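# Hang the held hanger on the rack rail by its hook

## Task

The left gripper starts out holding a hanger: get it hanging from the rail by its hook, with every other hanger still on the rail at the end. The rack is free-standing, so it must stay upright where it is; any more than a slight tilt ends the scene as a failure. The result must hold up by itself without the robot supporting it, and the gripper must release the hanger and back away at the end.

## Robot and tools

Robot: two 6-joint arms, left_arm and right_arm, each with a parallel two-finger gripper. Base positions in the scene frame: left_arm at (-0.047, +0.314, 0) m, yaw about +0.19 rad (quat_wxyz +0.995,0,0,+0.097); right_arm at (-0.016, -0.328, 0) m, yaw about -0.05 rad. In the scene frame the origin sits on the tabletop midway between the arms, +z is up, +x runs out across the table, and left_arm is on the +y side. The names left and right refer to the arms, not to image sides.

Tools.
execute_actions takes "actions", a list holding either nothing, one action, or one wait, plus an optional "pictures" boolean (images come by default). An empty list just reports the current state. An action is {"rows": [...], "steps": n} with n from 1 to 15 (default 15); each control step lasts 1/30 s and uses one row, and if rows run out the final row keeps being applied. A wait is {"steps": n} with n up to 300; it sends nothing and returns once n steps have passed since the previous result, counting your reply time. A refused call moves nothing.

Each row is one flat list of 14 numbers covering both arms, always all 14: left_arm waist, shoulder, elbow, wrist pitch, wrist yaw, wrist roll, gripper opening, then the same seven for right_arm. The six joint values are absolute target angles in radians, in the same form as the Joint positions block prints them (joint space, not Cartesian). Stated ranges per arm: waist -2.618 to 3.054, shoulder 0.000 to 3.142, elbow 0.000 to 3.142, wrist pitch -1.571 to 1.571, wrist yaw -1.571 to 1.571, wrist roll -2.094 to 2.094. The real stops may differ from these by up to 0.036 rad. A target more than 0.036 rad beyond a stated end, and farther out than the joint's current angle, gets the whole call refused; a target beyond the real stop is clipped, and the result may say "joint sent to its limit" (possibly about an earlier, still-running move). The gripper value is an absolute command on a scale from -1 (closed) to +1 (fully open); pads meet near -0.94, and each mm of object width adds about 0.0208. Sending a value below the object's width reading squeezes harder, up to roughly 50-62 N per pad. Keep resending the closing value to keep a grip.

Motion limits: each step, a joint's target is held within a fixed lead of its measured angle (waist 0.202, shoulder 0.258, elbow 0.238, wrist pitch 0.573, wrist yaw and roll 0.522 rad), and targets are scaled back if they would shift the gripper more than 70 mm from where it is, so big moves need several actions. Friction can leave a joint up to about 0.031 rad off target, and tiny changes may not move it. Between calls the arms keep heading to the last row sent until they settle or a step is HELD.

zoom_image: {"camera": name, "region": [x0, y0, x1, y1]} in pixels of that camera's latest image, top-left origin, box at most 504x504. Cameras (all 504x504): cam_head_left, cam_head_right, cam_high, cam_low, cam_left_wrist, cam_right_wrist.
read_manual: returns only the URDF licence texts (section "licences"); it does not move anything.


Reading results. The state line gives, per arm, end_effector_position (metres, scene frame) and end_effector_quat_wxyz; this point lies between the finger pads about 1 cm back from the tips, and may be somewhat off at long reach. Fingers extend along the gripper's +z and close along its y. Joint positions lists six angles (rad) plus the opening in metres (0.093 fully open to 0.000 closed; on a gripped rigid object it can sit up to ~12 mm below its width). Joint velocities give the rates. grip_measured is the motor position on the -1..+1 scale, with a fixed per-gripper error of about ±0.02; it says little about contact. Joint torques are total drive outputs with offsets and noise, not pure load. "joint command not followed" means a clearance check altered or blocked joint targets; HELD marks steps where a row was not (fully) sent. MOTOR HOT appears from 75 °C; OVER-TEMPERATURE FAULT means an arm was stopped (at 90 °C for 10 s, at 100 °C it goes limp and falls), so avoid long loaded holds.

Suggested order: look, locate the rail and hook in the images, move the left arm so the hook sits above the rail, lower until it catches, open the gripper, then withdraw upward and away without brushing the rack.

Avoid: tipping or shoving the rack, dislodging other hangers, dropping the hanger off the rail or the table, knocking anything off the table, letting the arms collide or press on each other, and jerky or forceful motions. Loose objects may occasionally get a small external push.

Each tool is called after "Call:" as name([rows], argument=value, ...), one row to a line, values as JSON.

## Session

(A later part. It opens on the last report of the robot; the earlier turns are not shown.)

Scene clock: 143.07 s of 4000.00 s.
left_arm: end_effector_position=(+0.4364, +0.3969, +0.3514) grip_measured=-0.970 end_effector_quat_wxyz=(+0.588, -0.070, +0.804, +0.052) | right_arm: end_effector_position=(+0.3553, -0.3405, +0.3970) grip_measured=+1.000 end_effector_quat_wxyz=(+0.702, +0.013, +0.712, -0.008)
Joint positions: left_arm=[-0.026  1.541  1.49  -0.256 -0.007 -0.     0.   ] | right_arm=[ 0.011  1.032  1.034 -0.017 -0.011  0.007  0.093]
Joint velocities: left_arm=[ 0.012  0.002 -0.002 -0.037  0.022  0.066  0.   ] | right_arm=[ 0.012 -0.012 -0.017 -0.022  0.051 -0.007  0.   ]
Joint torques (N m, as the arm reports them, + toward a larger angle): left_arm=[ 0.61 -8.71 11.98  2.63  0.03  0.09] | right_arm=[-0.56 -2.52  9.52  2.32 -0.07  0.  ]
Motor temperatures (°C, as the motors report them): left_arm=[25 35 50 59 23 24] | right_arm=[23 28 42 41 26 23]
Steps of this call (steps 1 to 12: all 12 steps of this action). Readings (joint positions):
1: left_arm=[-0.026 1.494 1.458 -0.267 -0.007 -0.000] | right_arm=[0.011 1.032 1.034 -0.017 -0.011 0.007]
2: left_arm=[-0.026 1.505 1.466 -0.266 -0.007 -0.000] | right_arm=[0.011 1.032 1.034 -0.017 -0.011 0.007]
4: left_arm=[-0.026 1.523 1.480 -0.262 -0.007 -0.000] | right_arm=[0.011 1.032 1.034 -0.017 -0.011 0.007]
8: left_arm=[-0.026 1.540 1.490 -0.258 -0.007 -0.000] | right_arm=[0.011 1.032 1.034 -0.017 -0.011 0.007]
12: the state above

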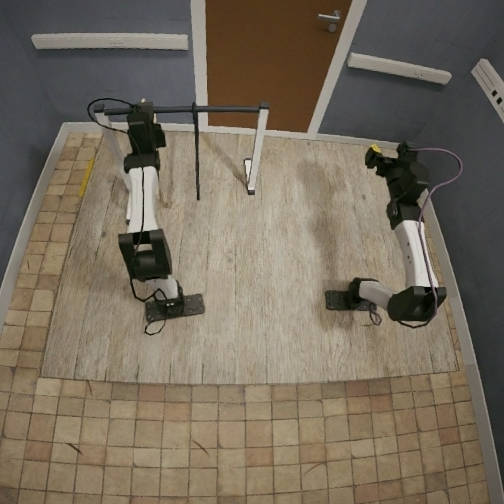

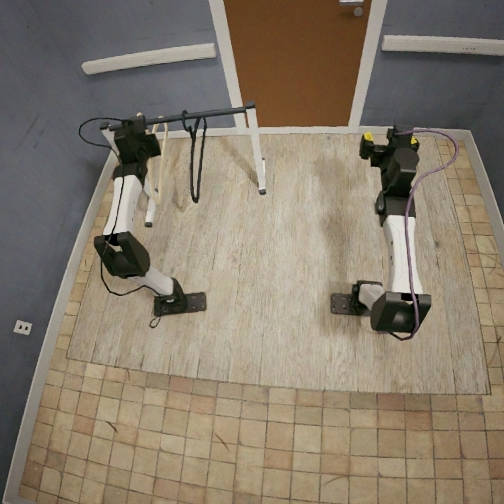

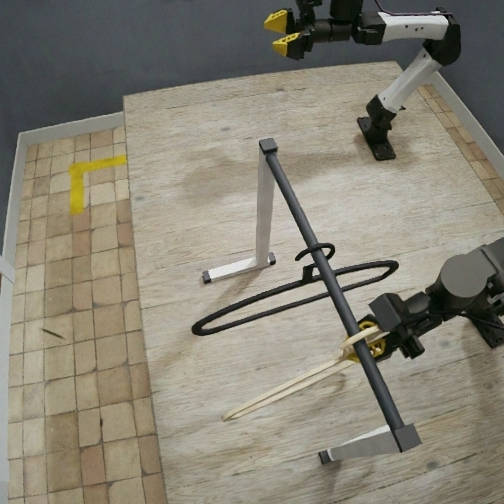

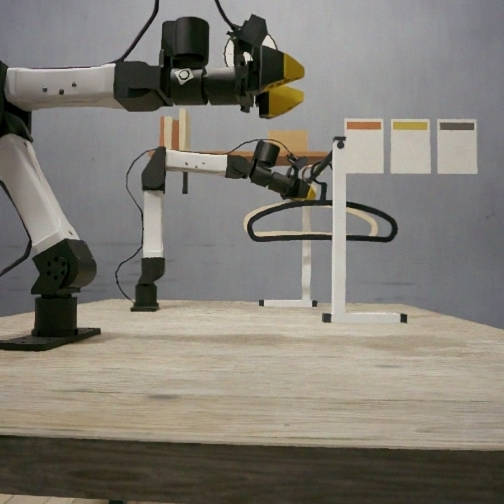

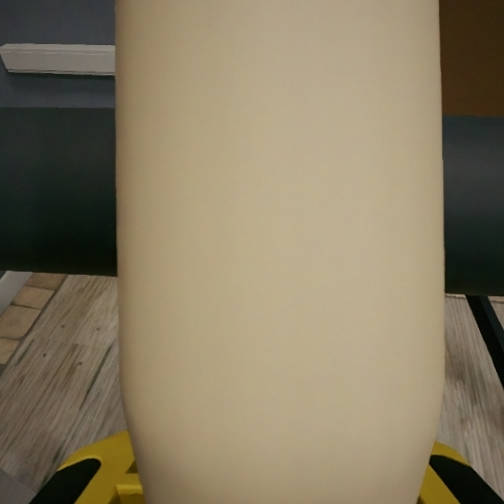

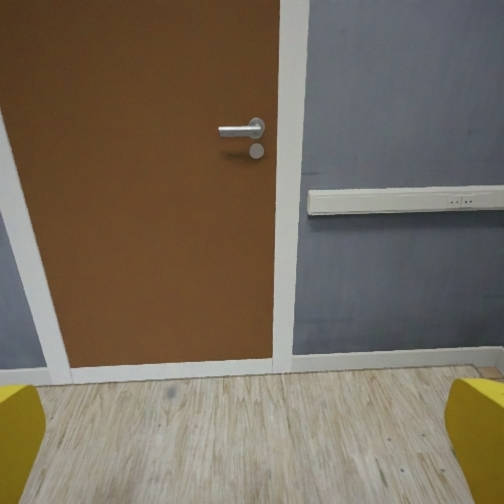

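Call:
execute_actions([
  {"rows":[[-0.015,1.551,1.508,-0.215,0,0.01,-1,0.011,1.032,1.034,-0.017,-0.011,0.007,1],[-0.015,1.554,1.498,-0.215,0,0.01,-1,0.011,1.032,1.034,-0.017,-0.011,0.007,1],[-0.015,1.557,1.490,-0.215,0,0.01,-1,0.011,1.032,1.034,-0.017,-0.011,0.007,1],[-0.015,1.559,1.484,-0.215,0,0.01,-1,0.011,1.032,1.034,-0.017,-0.011,0.007,1],[-0.015,1.559,1.479,-0.215,0,0.01,-1,0.011,1.032,1.034,-0.017,-0.011,0.007,1],[-0.015,1.559,1.474,-0.215,0,0.01,-1,0.011,1.032,1.034,-0.017,-0.011,0.007,1],[-0.015,1.559,1.469,-0.215,0,0.01,-1,0.011,1.032,1.034,-0.017,-0.011,0.007,1],[-0.015,1.559,1.464,-0.215,0,0.01,-1,0.011,1.032,1.034,-0.017,-0.011,0.007,1],[-0.015,1.559,1.460,-0.215,0,0.01,-1,0.011,1.032,1.034,-0.017,-0.011,0.007,1]],"steps":15},
])

Call:
zoom_image(camera="cam_low", region=[270, 145, 350, 210])

Call:
zoom_image(camera="cam_high", region=[320, 290, 420, 390])

Scene clock: 153.83 s of 4000.00 s.
left_arm: end_effector_position=(+0.4382, +0.3972, +0.3385) grip_measured=-0.970 end_effector_quat_wxyz=(+0.579, -0.070, +0.811, +0.051) | right_arm: end_effector_position=(+0.3553, -0.3405, +0.3970) grip_measured=+1.000 end_effector_quat_wxyz=(+0.702, +0.013, +0.712, -0.008)
Joint positions: left_arm=[-0.026  1.549  1.468 -0.25  -0.007 -0.     0.   ] | right_arm=[ 0.011  1.032  1.034 -0.017 -0.011  0.007  0.093]
Joint velocities: left_arm=[-0.002  0.042 -0.012 -0.037 -0.037 -0.066  0.   ] | right_arm=[ 0.027  0.007 -0.012 -0.066 -0.051 -0.022  0.   ]
Joint torques (N m, as the arm reports them, + toward a larger angle): left_arm=[ 0.61 -8.69  8.62  2.62  0.03  0.09] | right_arm=[-0.46 -2.57  9.56  2.34 -0.08  0.  ]
Motor temperatures (°C, as the motors report them): left_arm=[25 36 51 59 23 24] | right_arm=[23 28 43 41 26 23]
Steps of this call (steps 1 to 15: the robot went on to your last target; steps 16 to 90: nothing new was sent; then 7.27 s passed at rest; steps 91 to 105: all 15 steps of this action). Readings (joint positions):
91: left_arm=[-0.026 1.541 1.490 -0.255 -0.007 -0.000] | right_arm=[0.011 1.032 1.034 -0.017 -0.011 0.007]
92: left_arm=[-0.026 1.541 1.490 -0.255 -0.007 -0.000] | right_arm=[0.011 1.032 1.034 -0.017 -0.011 0.007]
94: left_arm=[-0.026 1.541 1.490 -0.255 -0.007 -0.000] | right_arm=[0.011 1.032 1.034 -0.017 -0.011 0.007]
98: left_arm=[-0.026 1.541 1.485 -0.251 -0.007 -0.000] | right_arm=[0.011 1.032 1.034 -0.017 -0.011 0.007]
105: the state above

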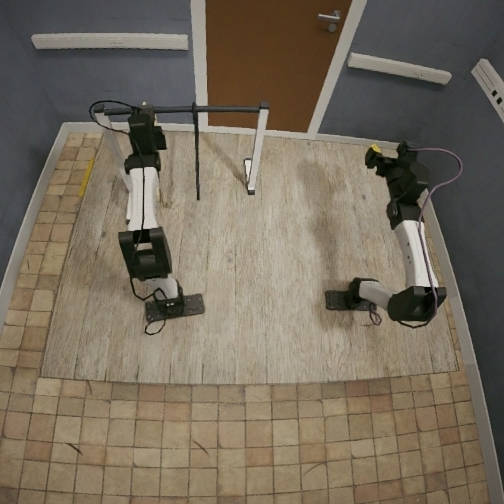

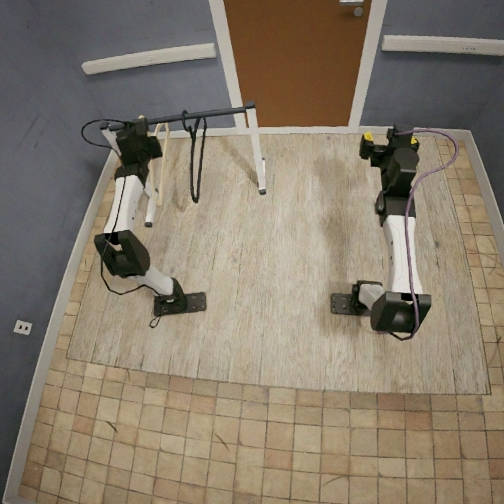

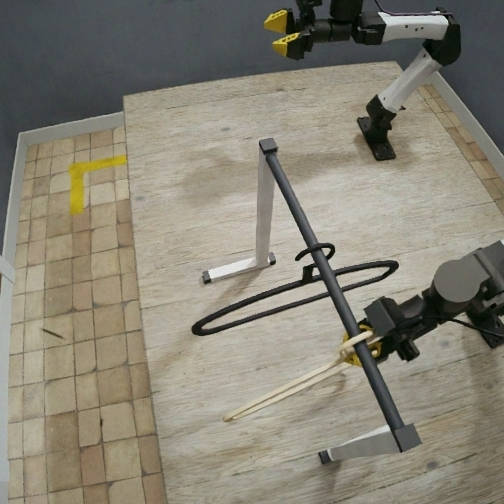

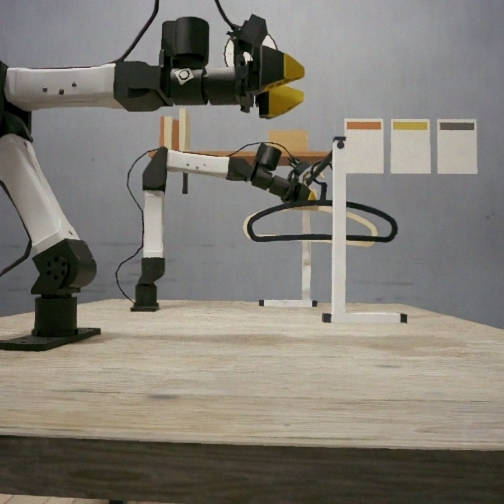

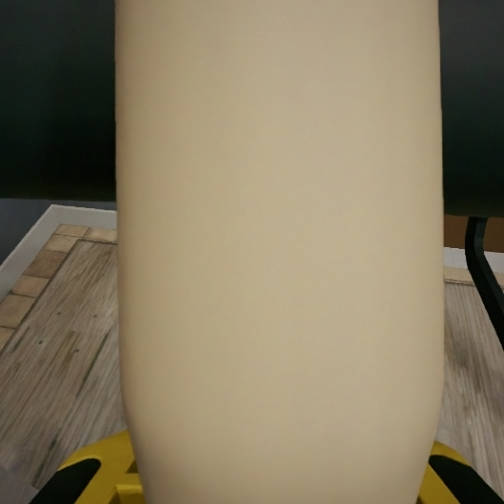

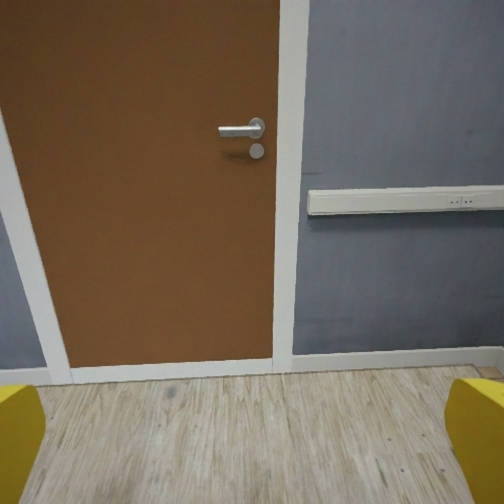

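Region (270, 145, 350, 210) of cam_low's 504x504 image, scaled by 6.300, with more detail than that image has; it fills the top 410 rows of this view, and the rest is white.

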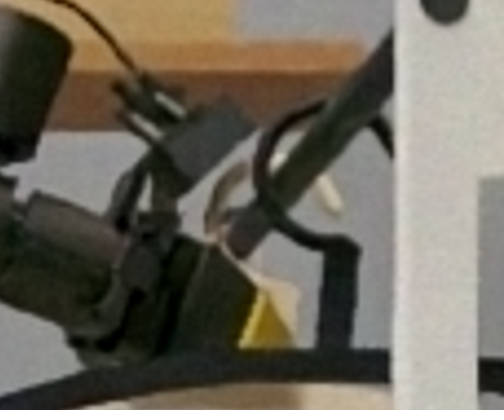

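Region (320, 290, 420, 390) of cam_high's 504x504 image, scaled by 5.040, with more detail than that image has.

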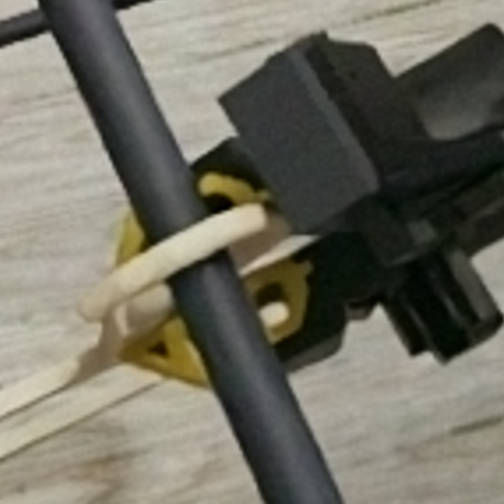

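Call:
execute_actions([
  {"rows":[[-0.015,1.555,1.457,-0.225,0,0.01,-0.95,0.011,1.032,1.034,-0.017,-0.011,0.007,1],[-0.015,1.552,1.454,-0.23,0,0.01,-0.9,0.011,1.032,1.034,-0.017,-0.011,0.007,1],[-0.015,1.55,1.454,-0.235,0,0.01,-0.86,0.011,1.032,1.034,-0.017,-0.011,0.007,1],[-0.015,1.55,1.454,-0.235,0,0.01,-0.83,0.011,1.032,1.034,-0.017,-0.011,0.007,1],[-0.015,1.55,1.454,-0.235,0,0.01,-0.80,0.011,1.032,1.034,-0.017,-0.011,0.007,1],[-0.015,1.55,1.454,-0.235,0,0.01,-0.77,0.011,1.032,1.034,-0.017,-0.011,0.007,1],[-0.015,1.55,1.454,-0.235,0,0.01,-0.74,0.011,1.032,1.034,-0.017,-0.011,0.007,1],[-0.015,1.55,1.454,-0.235,0,0.01,-0.70,0.011,1.032,1.034,-0.017,-0.011,0.007,1],[-0.015,1.55,1.454,-0.235,0,0.01,-0.62,0.011,1.032,1.034,-0.017,-0.011,0.007,1],[-0.015,1.55,1.454,-0.235,0,0.01,-0.45,0.011,1.032,1.034,-0.017,-0.011,0.007,1],[-0.015,1.545,1.454,-0.235,0,0.01,-0.25,0.011,1.032,1.034,-0.017,-0.011,0.007,1],[-0.015,1.54,1.454,-0.235,0,0.01,0,0.011,1.032,1.034,-0.017,-0.011,0.007,1],[-0.015,1.535,1.454,-0.235,0,0.01,0.3,0.011,1.032,1.034,-0.017,-0.011,0.007,1],[-0.015,1.53,1.454,-0.235,0,0.01,0.3,0.011,1.032,1.034,-0.017,-0.011,0.007,1],[-0.015,1.524,1.454,-0.237,0,0.01,0.3,0.011,1.032,1.034,-0.017,-0.011,0.007,1]],"steps":15},
], pictures=false)

Call:
execute_actions([
  {"rows":[[-0.015,1.515,1.451,-0.24,0,0.01,0.3,0.011,1.032,1.034,-0.017,-0.011,0.007,1],[-0.015,1.503,1.445,-0.245,0,0.01,0.3,0.011,1.032,1.034,-0.017,-0.011,0.007,1],[-0.015,1.488,1.436,-0.251,0,0.01,0.3,0.011,1.032,1.034,-0.017,-0.011,0.007,1],[-0.015,1.470,1.425,-0.258,0,0.01,0.3,0.011,1.032,1.034,-0.017,-0.011,0.007,1],[-0.015,1.449,1.412,-0.266,0,0.01,0.3,0.011,1.032,1.034,-0.017,-0.011,0.007,1],[-0.015,1.425,1.397,-0.275,0,0.01,0.3,0.011,1.032,1.034,-0.017,-0.011,0.007,1],[-0.015,1.399,1.381,-0.285,0,0.01,0.3,0.011,1.032,1.034,-0.017,-0.011,0.007,1],[-0.015,1.371,1.364,-0.296,0,0.01,0.3,0.011,1.032,1.034,-0.017,-0.011,0.007,1],[-0.015,1.341,1.347,-0.309,0,0.01,0.3,0.011,1.032,1.034,-0.017,-0.011,0.007,1],[-0.015,1.309,1.330,-0.324,0,0.01,0.3,0.011,1.032,1.034,-0.017,-0.011,0.007,1],[-0.015,1.275,1.314,-0.342,0,0.01,0.3,0.011,1.032,1.034,-0.017,-0.011,0.007,1],[-0.015,1.240,1.299,-0.362,0,0.01,0.3,0.011,1.032,1.034,-0.017,-0.011,0.007,1],[-0.015,1.204,1.286,-0.385,0,0.01,0.3,0.011,1.032,1.034,-0.017,-0.011,0.007,1],[-0.015,1.167,1.275,-0.411,0,0.01,0.3,0.011,1.032,1.034,-0.017,-0.011,0.007,1],[-0.015,1.129,1.266,-0.44,0,0.01,0.3,0.011,1.032,1.034,-0.017,-0.011,0.007,1]],"steps":15},
], pictures=false)

Call:
execute_actions([
  {"rows":[[-0.015,1.091,1.26,-0.472,0,0.01,0.3,0.011,1.032,1.034,-0.017,-0.011,0.007,1],[-0.015,1.053,1.255,-0.505,0,0.01,0.3,0.011,1.032,1.034,-0.017,-0.011,0.007,1],[-0.015,1.015,1.252,-0.54,0,0.01,0.3,0.011,1.032,1.034,-0.017,-0.011,0.007,1],[-0.015,0.977,1.25,-0.575,0,0.01,0.3,0.011,1.032,1.034,-0.017,-0.011,0.007,1],[-0.015,0.94,1.25,-0.61,0,0.01,0.3,0.011,1.032,1.034,-0.017,-0.011,0.007,1],[-0.015,0.904,1.25,-0.645,0,0.01,0.3,0.011,1.032,1.034,-0.017,-0.011,0.007,1],[-0.015,0.87,1.25,-0.68,0,0.01,0.3,0.011,1.032,1.034,-0.017,-0.011,0.007,1],[-0.015,0.838,1.25,-0.71,0,0.01,0.3,0.011,1.032,1.034,-0.017,-0.011,0.007,1],[-0.015,0.809,1.25,-0.74,0,0.01,0.3,0.011,1.032,1.034,-0.017,-0.011,0.007,1],[-0.015,0.783,1.25,-0.765,0,0.01,0.3,0.011,1.032,1.034,-0.017,-0.011,0.007,1],[-0.015,0.761,1.25,-0.785,0,0.01,0.3,0.011,1.032,1.034,-0.017,-0.011,0.007,1],[-0.015,0.743,1.25,-0.80,0,0.01,0.3,0.011,1.032,1.034,-0.017,-0.011,0.007,1],[-0.015,0.73,1.25,-0.81,0,0.01,0.3,0.011,1.032,1.034,-0.017,-0.011,0.007,1],[-0.015,0.723,1.25,-0.815,0,0.01,0.3,0.011,1.032,1.034,-0.017,-0.011,0.007,1],[-0.015,0.72,1.25,-0.815,0,0.01,0.3,0.011,1.032,1.034,-0.017,-0.011,0.007,1]],"steps":15},
])

Scene clock: 188.57 s of 4000.00 s.
left_arm: end_effector_position=(+0.4385, +0.3972, +0.3374) grip_measured=+0.288 end_effector_quat_wxyz=(+0.578, -0.070, +0.812, +0.051) | right_arm: end_effector_position=(+0.3553, -0.3405, +0.3970) grip_measured=+1.000 end_effector_quat_wxyz=(+0.702, +0.013, +0.712, -0.008)
Joint positions: left_arm=[-0.026  1.551  1.467 -0.25  -0.007  0.     0.059] | right_arm=[ 0.011  1.032  1.034 -0.017 -0.011  0.007  0.093]
Joint velocities: left_arm=[-0.002 -0.007  0.007  0.037 -0.007  0.022  0.022] | right_arm=[ 0.012 -0.007  0.012  0.007 -0.051 -0.051  0.   ]
Joint torques (N m, as the arm reports them, + toward a larger angle): left_arm=[  0.61 -12.11   8.01   2.37   0.03   0.09] | right_arm=[-0.6  -2.48  9.44  2.33 -0.07 -0.03]
Motor temperatures (°C, as the motors report them): left_arm=[25 37 47 61 23 24] | right_arm=[23 28 43 42 26 23]
Steps of this call (steps 1 to 15: the robot went on to your last target; steps 16 to 90: nothing new was sent; then 31.23 s passed at rest; steps 91 to 105: all 15 steps of this action). Readings (joint positions):
91: left_arm=[-0.026 1.551 1.467 -0.250 -0.007 -0.000] | right_arm=[0.011 1.032 1.034 -0.017 -0.011 0.007]
92: left_arm=[-0.026 1.551 1.467 -0.250 -0.007 -0.000] | right_arm=[0.011 1.032 1.034 -0.017 -0.011 0.007]
94: left_arm=[-0.026 1.551 1.467 -0.250 -0.007 -0.000] | right_arm=[0.011 1.032 1.034 -0.017 -0.011 0.007]
98: left_arm=[-0.026 1.551 1.467 -0.250 -0.007 0.000] | right_arm=[0.011 1.032 1.034 -0.017 -0.011 0.007]
105: the state above

Scene clock: 189.07 s of 4000.00 s.
left_arm: end_effector_position=(+0.3471, +0.3818, +0.3766) grip_measured=+0.298 end_effector_quat_wxyz=(+0.603, -0.068, +0.793, +0.053) | right_arm: end_effector_position=(+0.3553, -0.3405, +0.3970) grip_measured=+1.000 end_effector_quat_wxyz=(+0.702, +0.013, +0.712, -0.008)
Joint positions: left_arm=[-0.026  1.213  1.297 -0.353 -0.007  0.     0.059] | right_arm=[ 0.011  1.032  1.034 -0.017 -0.011  0.007  0.093]
Joint velocities: left_arm=[ 0.007 -1.067 -0.349 -0.637 -0.007  0.095 -0.   ] | right_arm=[-0.002  0.007  0.002  0.007  0.022  0.037  0.   ]
Joint torques (N m, as the arm reports them, + toward a larger angle): left_arm=[ 0.62 -7.29  7.89  2.25  0.03  0.08] | right_arm=[-0.51 -2.62  9.54  2.35 -0.07 -0.02]
Motor temperatures (°C, as the motors report them): left_arm=[25 37 47 61 23 24] | right_arm=[23 28 43 42 26 23]
Steps of this call (steps 1 to 15: all 15 steps of this action). Readings (joint positions):
1: left_arm=[-0.026 1.549 1.467 -0.250 -0.007 0.000] | right_arm=[0.011 1.032 1.034 -0.017 -0.011 0.007]
2: left_arm=[-0.026 1.546 1.465 -0.250 -0.007 0.000] | right_arm=[0.011 1.032 1.034 -0.017 -0.011 0.007]
4: left_arm=[-0.026 1.526 1.451 -0.250 -0.007 0.000] | right_arm=[0.011 1.032 1.034 -0.017 -0.011 0.007]
8: left_arm=[-0.026 1.445 1.399 -0.267 -0.007 0.000] | right_arm=[0.011 1.032 1.034 -0.017 -0.011 0.007]
15: the state above

Scene clock: 189.57 s of 4000.00 s.
left_arm: end_effector_position=(+0.1905, +0.3553, +0.4169) grip_measured=+0.298 end_effector_quat_wxyz=(+0.628, -0.067, +0.773, +0.055) | right_arm: end_effector_position=(+0.3553, -0.3405, +0.3970) grip_measured=+1.000 end_effector_quat_wxyz=(+0.702, +0.013, +0.712, -0.008)
Joint positions: left_arm=[-0.026  0.733  1.267 -0.739 -0.007  0.     0.059] | right_arm=[ 0.011  1.032  1.034 -0.017 -0.011  0.007  0.093]
Joint velocities: left_arm=[ 0.002 -0.256 -0.012 -0.374  0.022 -0.007 -0.001] | right_arm=[-0.012 -0.012 -0.032  0.022 -0.022 -0.007  0.   ]
Joint torques (N m, as the arm reports them, + toward a larger angle): left_arm=[0.61 1.6  5.44 2.15 0.03 0.08] | right_arm=[-0.4  -2.59  9.47  2.34 -0.07 -0.02]
Motor temperatures (°C, as the motors report them): left_arm=[25 37 47 61 23 24] | right_arm=[23 28 43 42 26 23]
Steps of this call (steps 1 to 15: all 15 steps of this action). Readings (joint positions):
1: left_arm=[-0.026 1.175 1.287 -0.375 -0.007 0.000] | right_arm=[0.011 1.032 1.034 -0.017 -0.011 0.007]
2: left_arm=[-0.026 1.137 1.279 -0.399 -0.007 0.000] | right_arm=[0.011 1.032 1.034 -0.017 -0.011 0.007]
4: left_arm=[-0.026 1.061 1.269 -0.452 -0.007 0.000] | right_arm=[0.011 1.032 1.034 -0.017 -0.011 0.007]
8: left_arm=[-0.026 0.909 1.267 -0.569 -0.007 0.000] | right_arm=[0.011 1.032 1.034 -0.017 -0.011 0.007]
15: the state above

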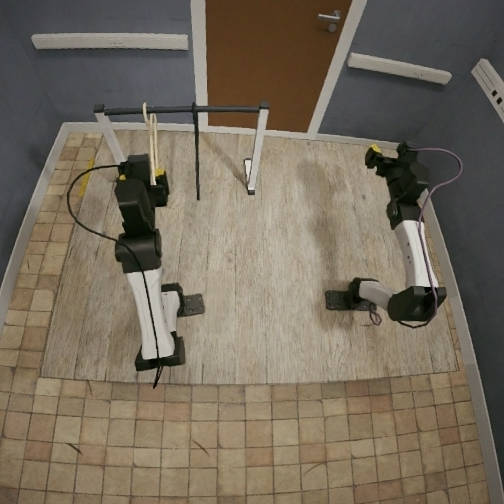

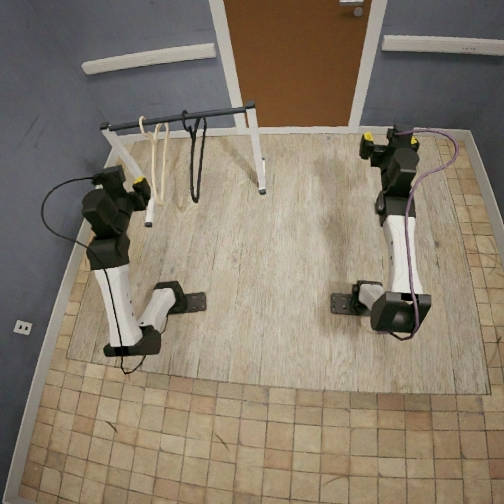

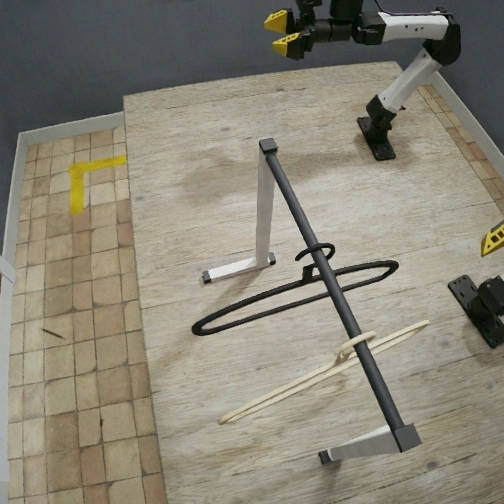

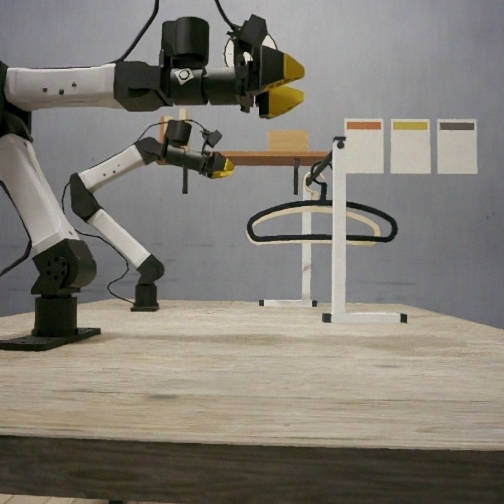

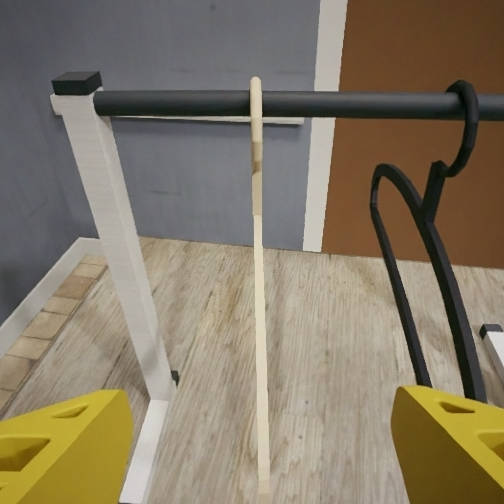

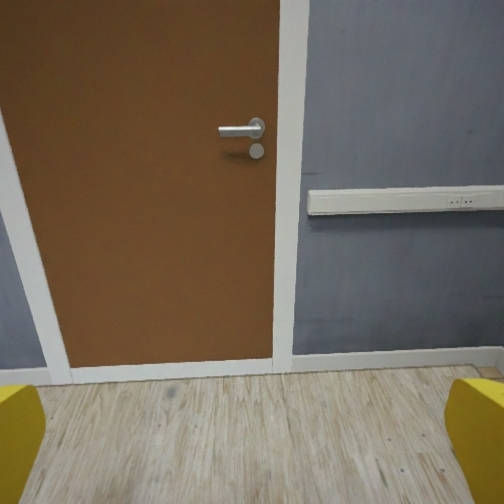

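Call:
finished_scene(scene=2)

The scene is finished: the task was done.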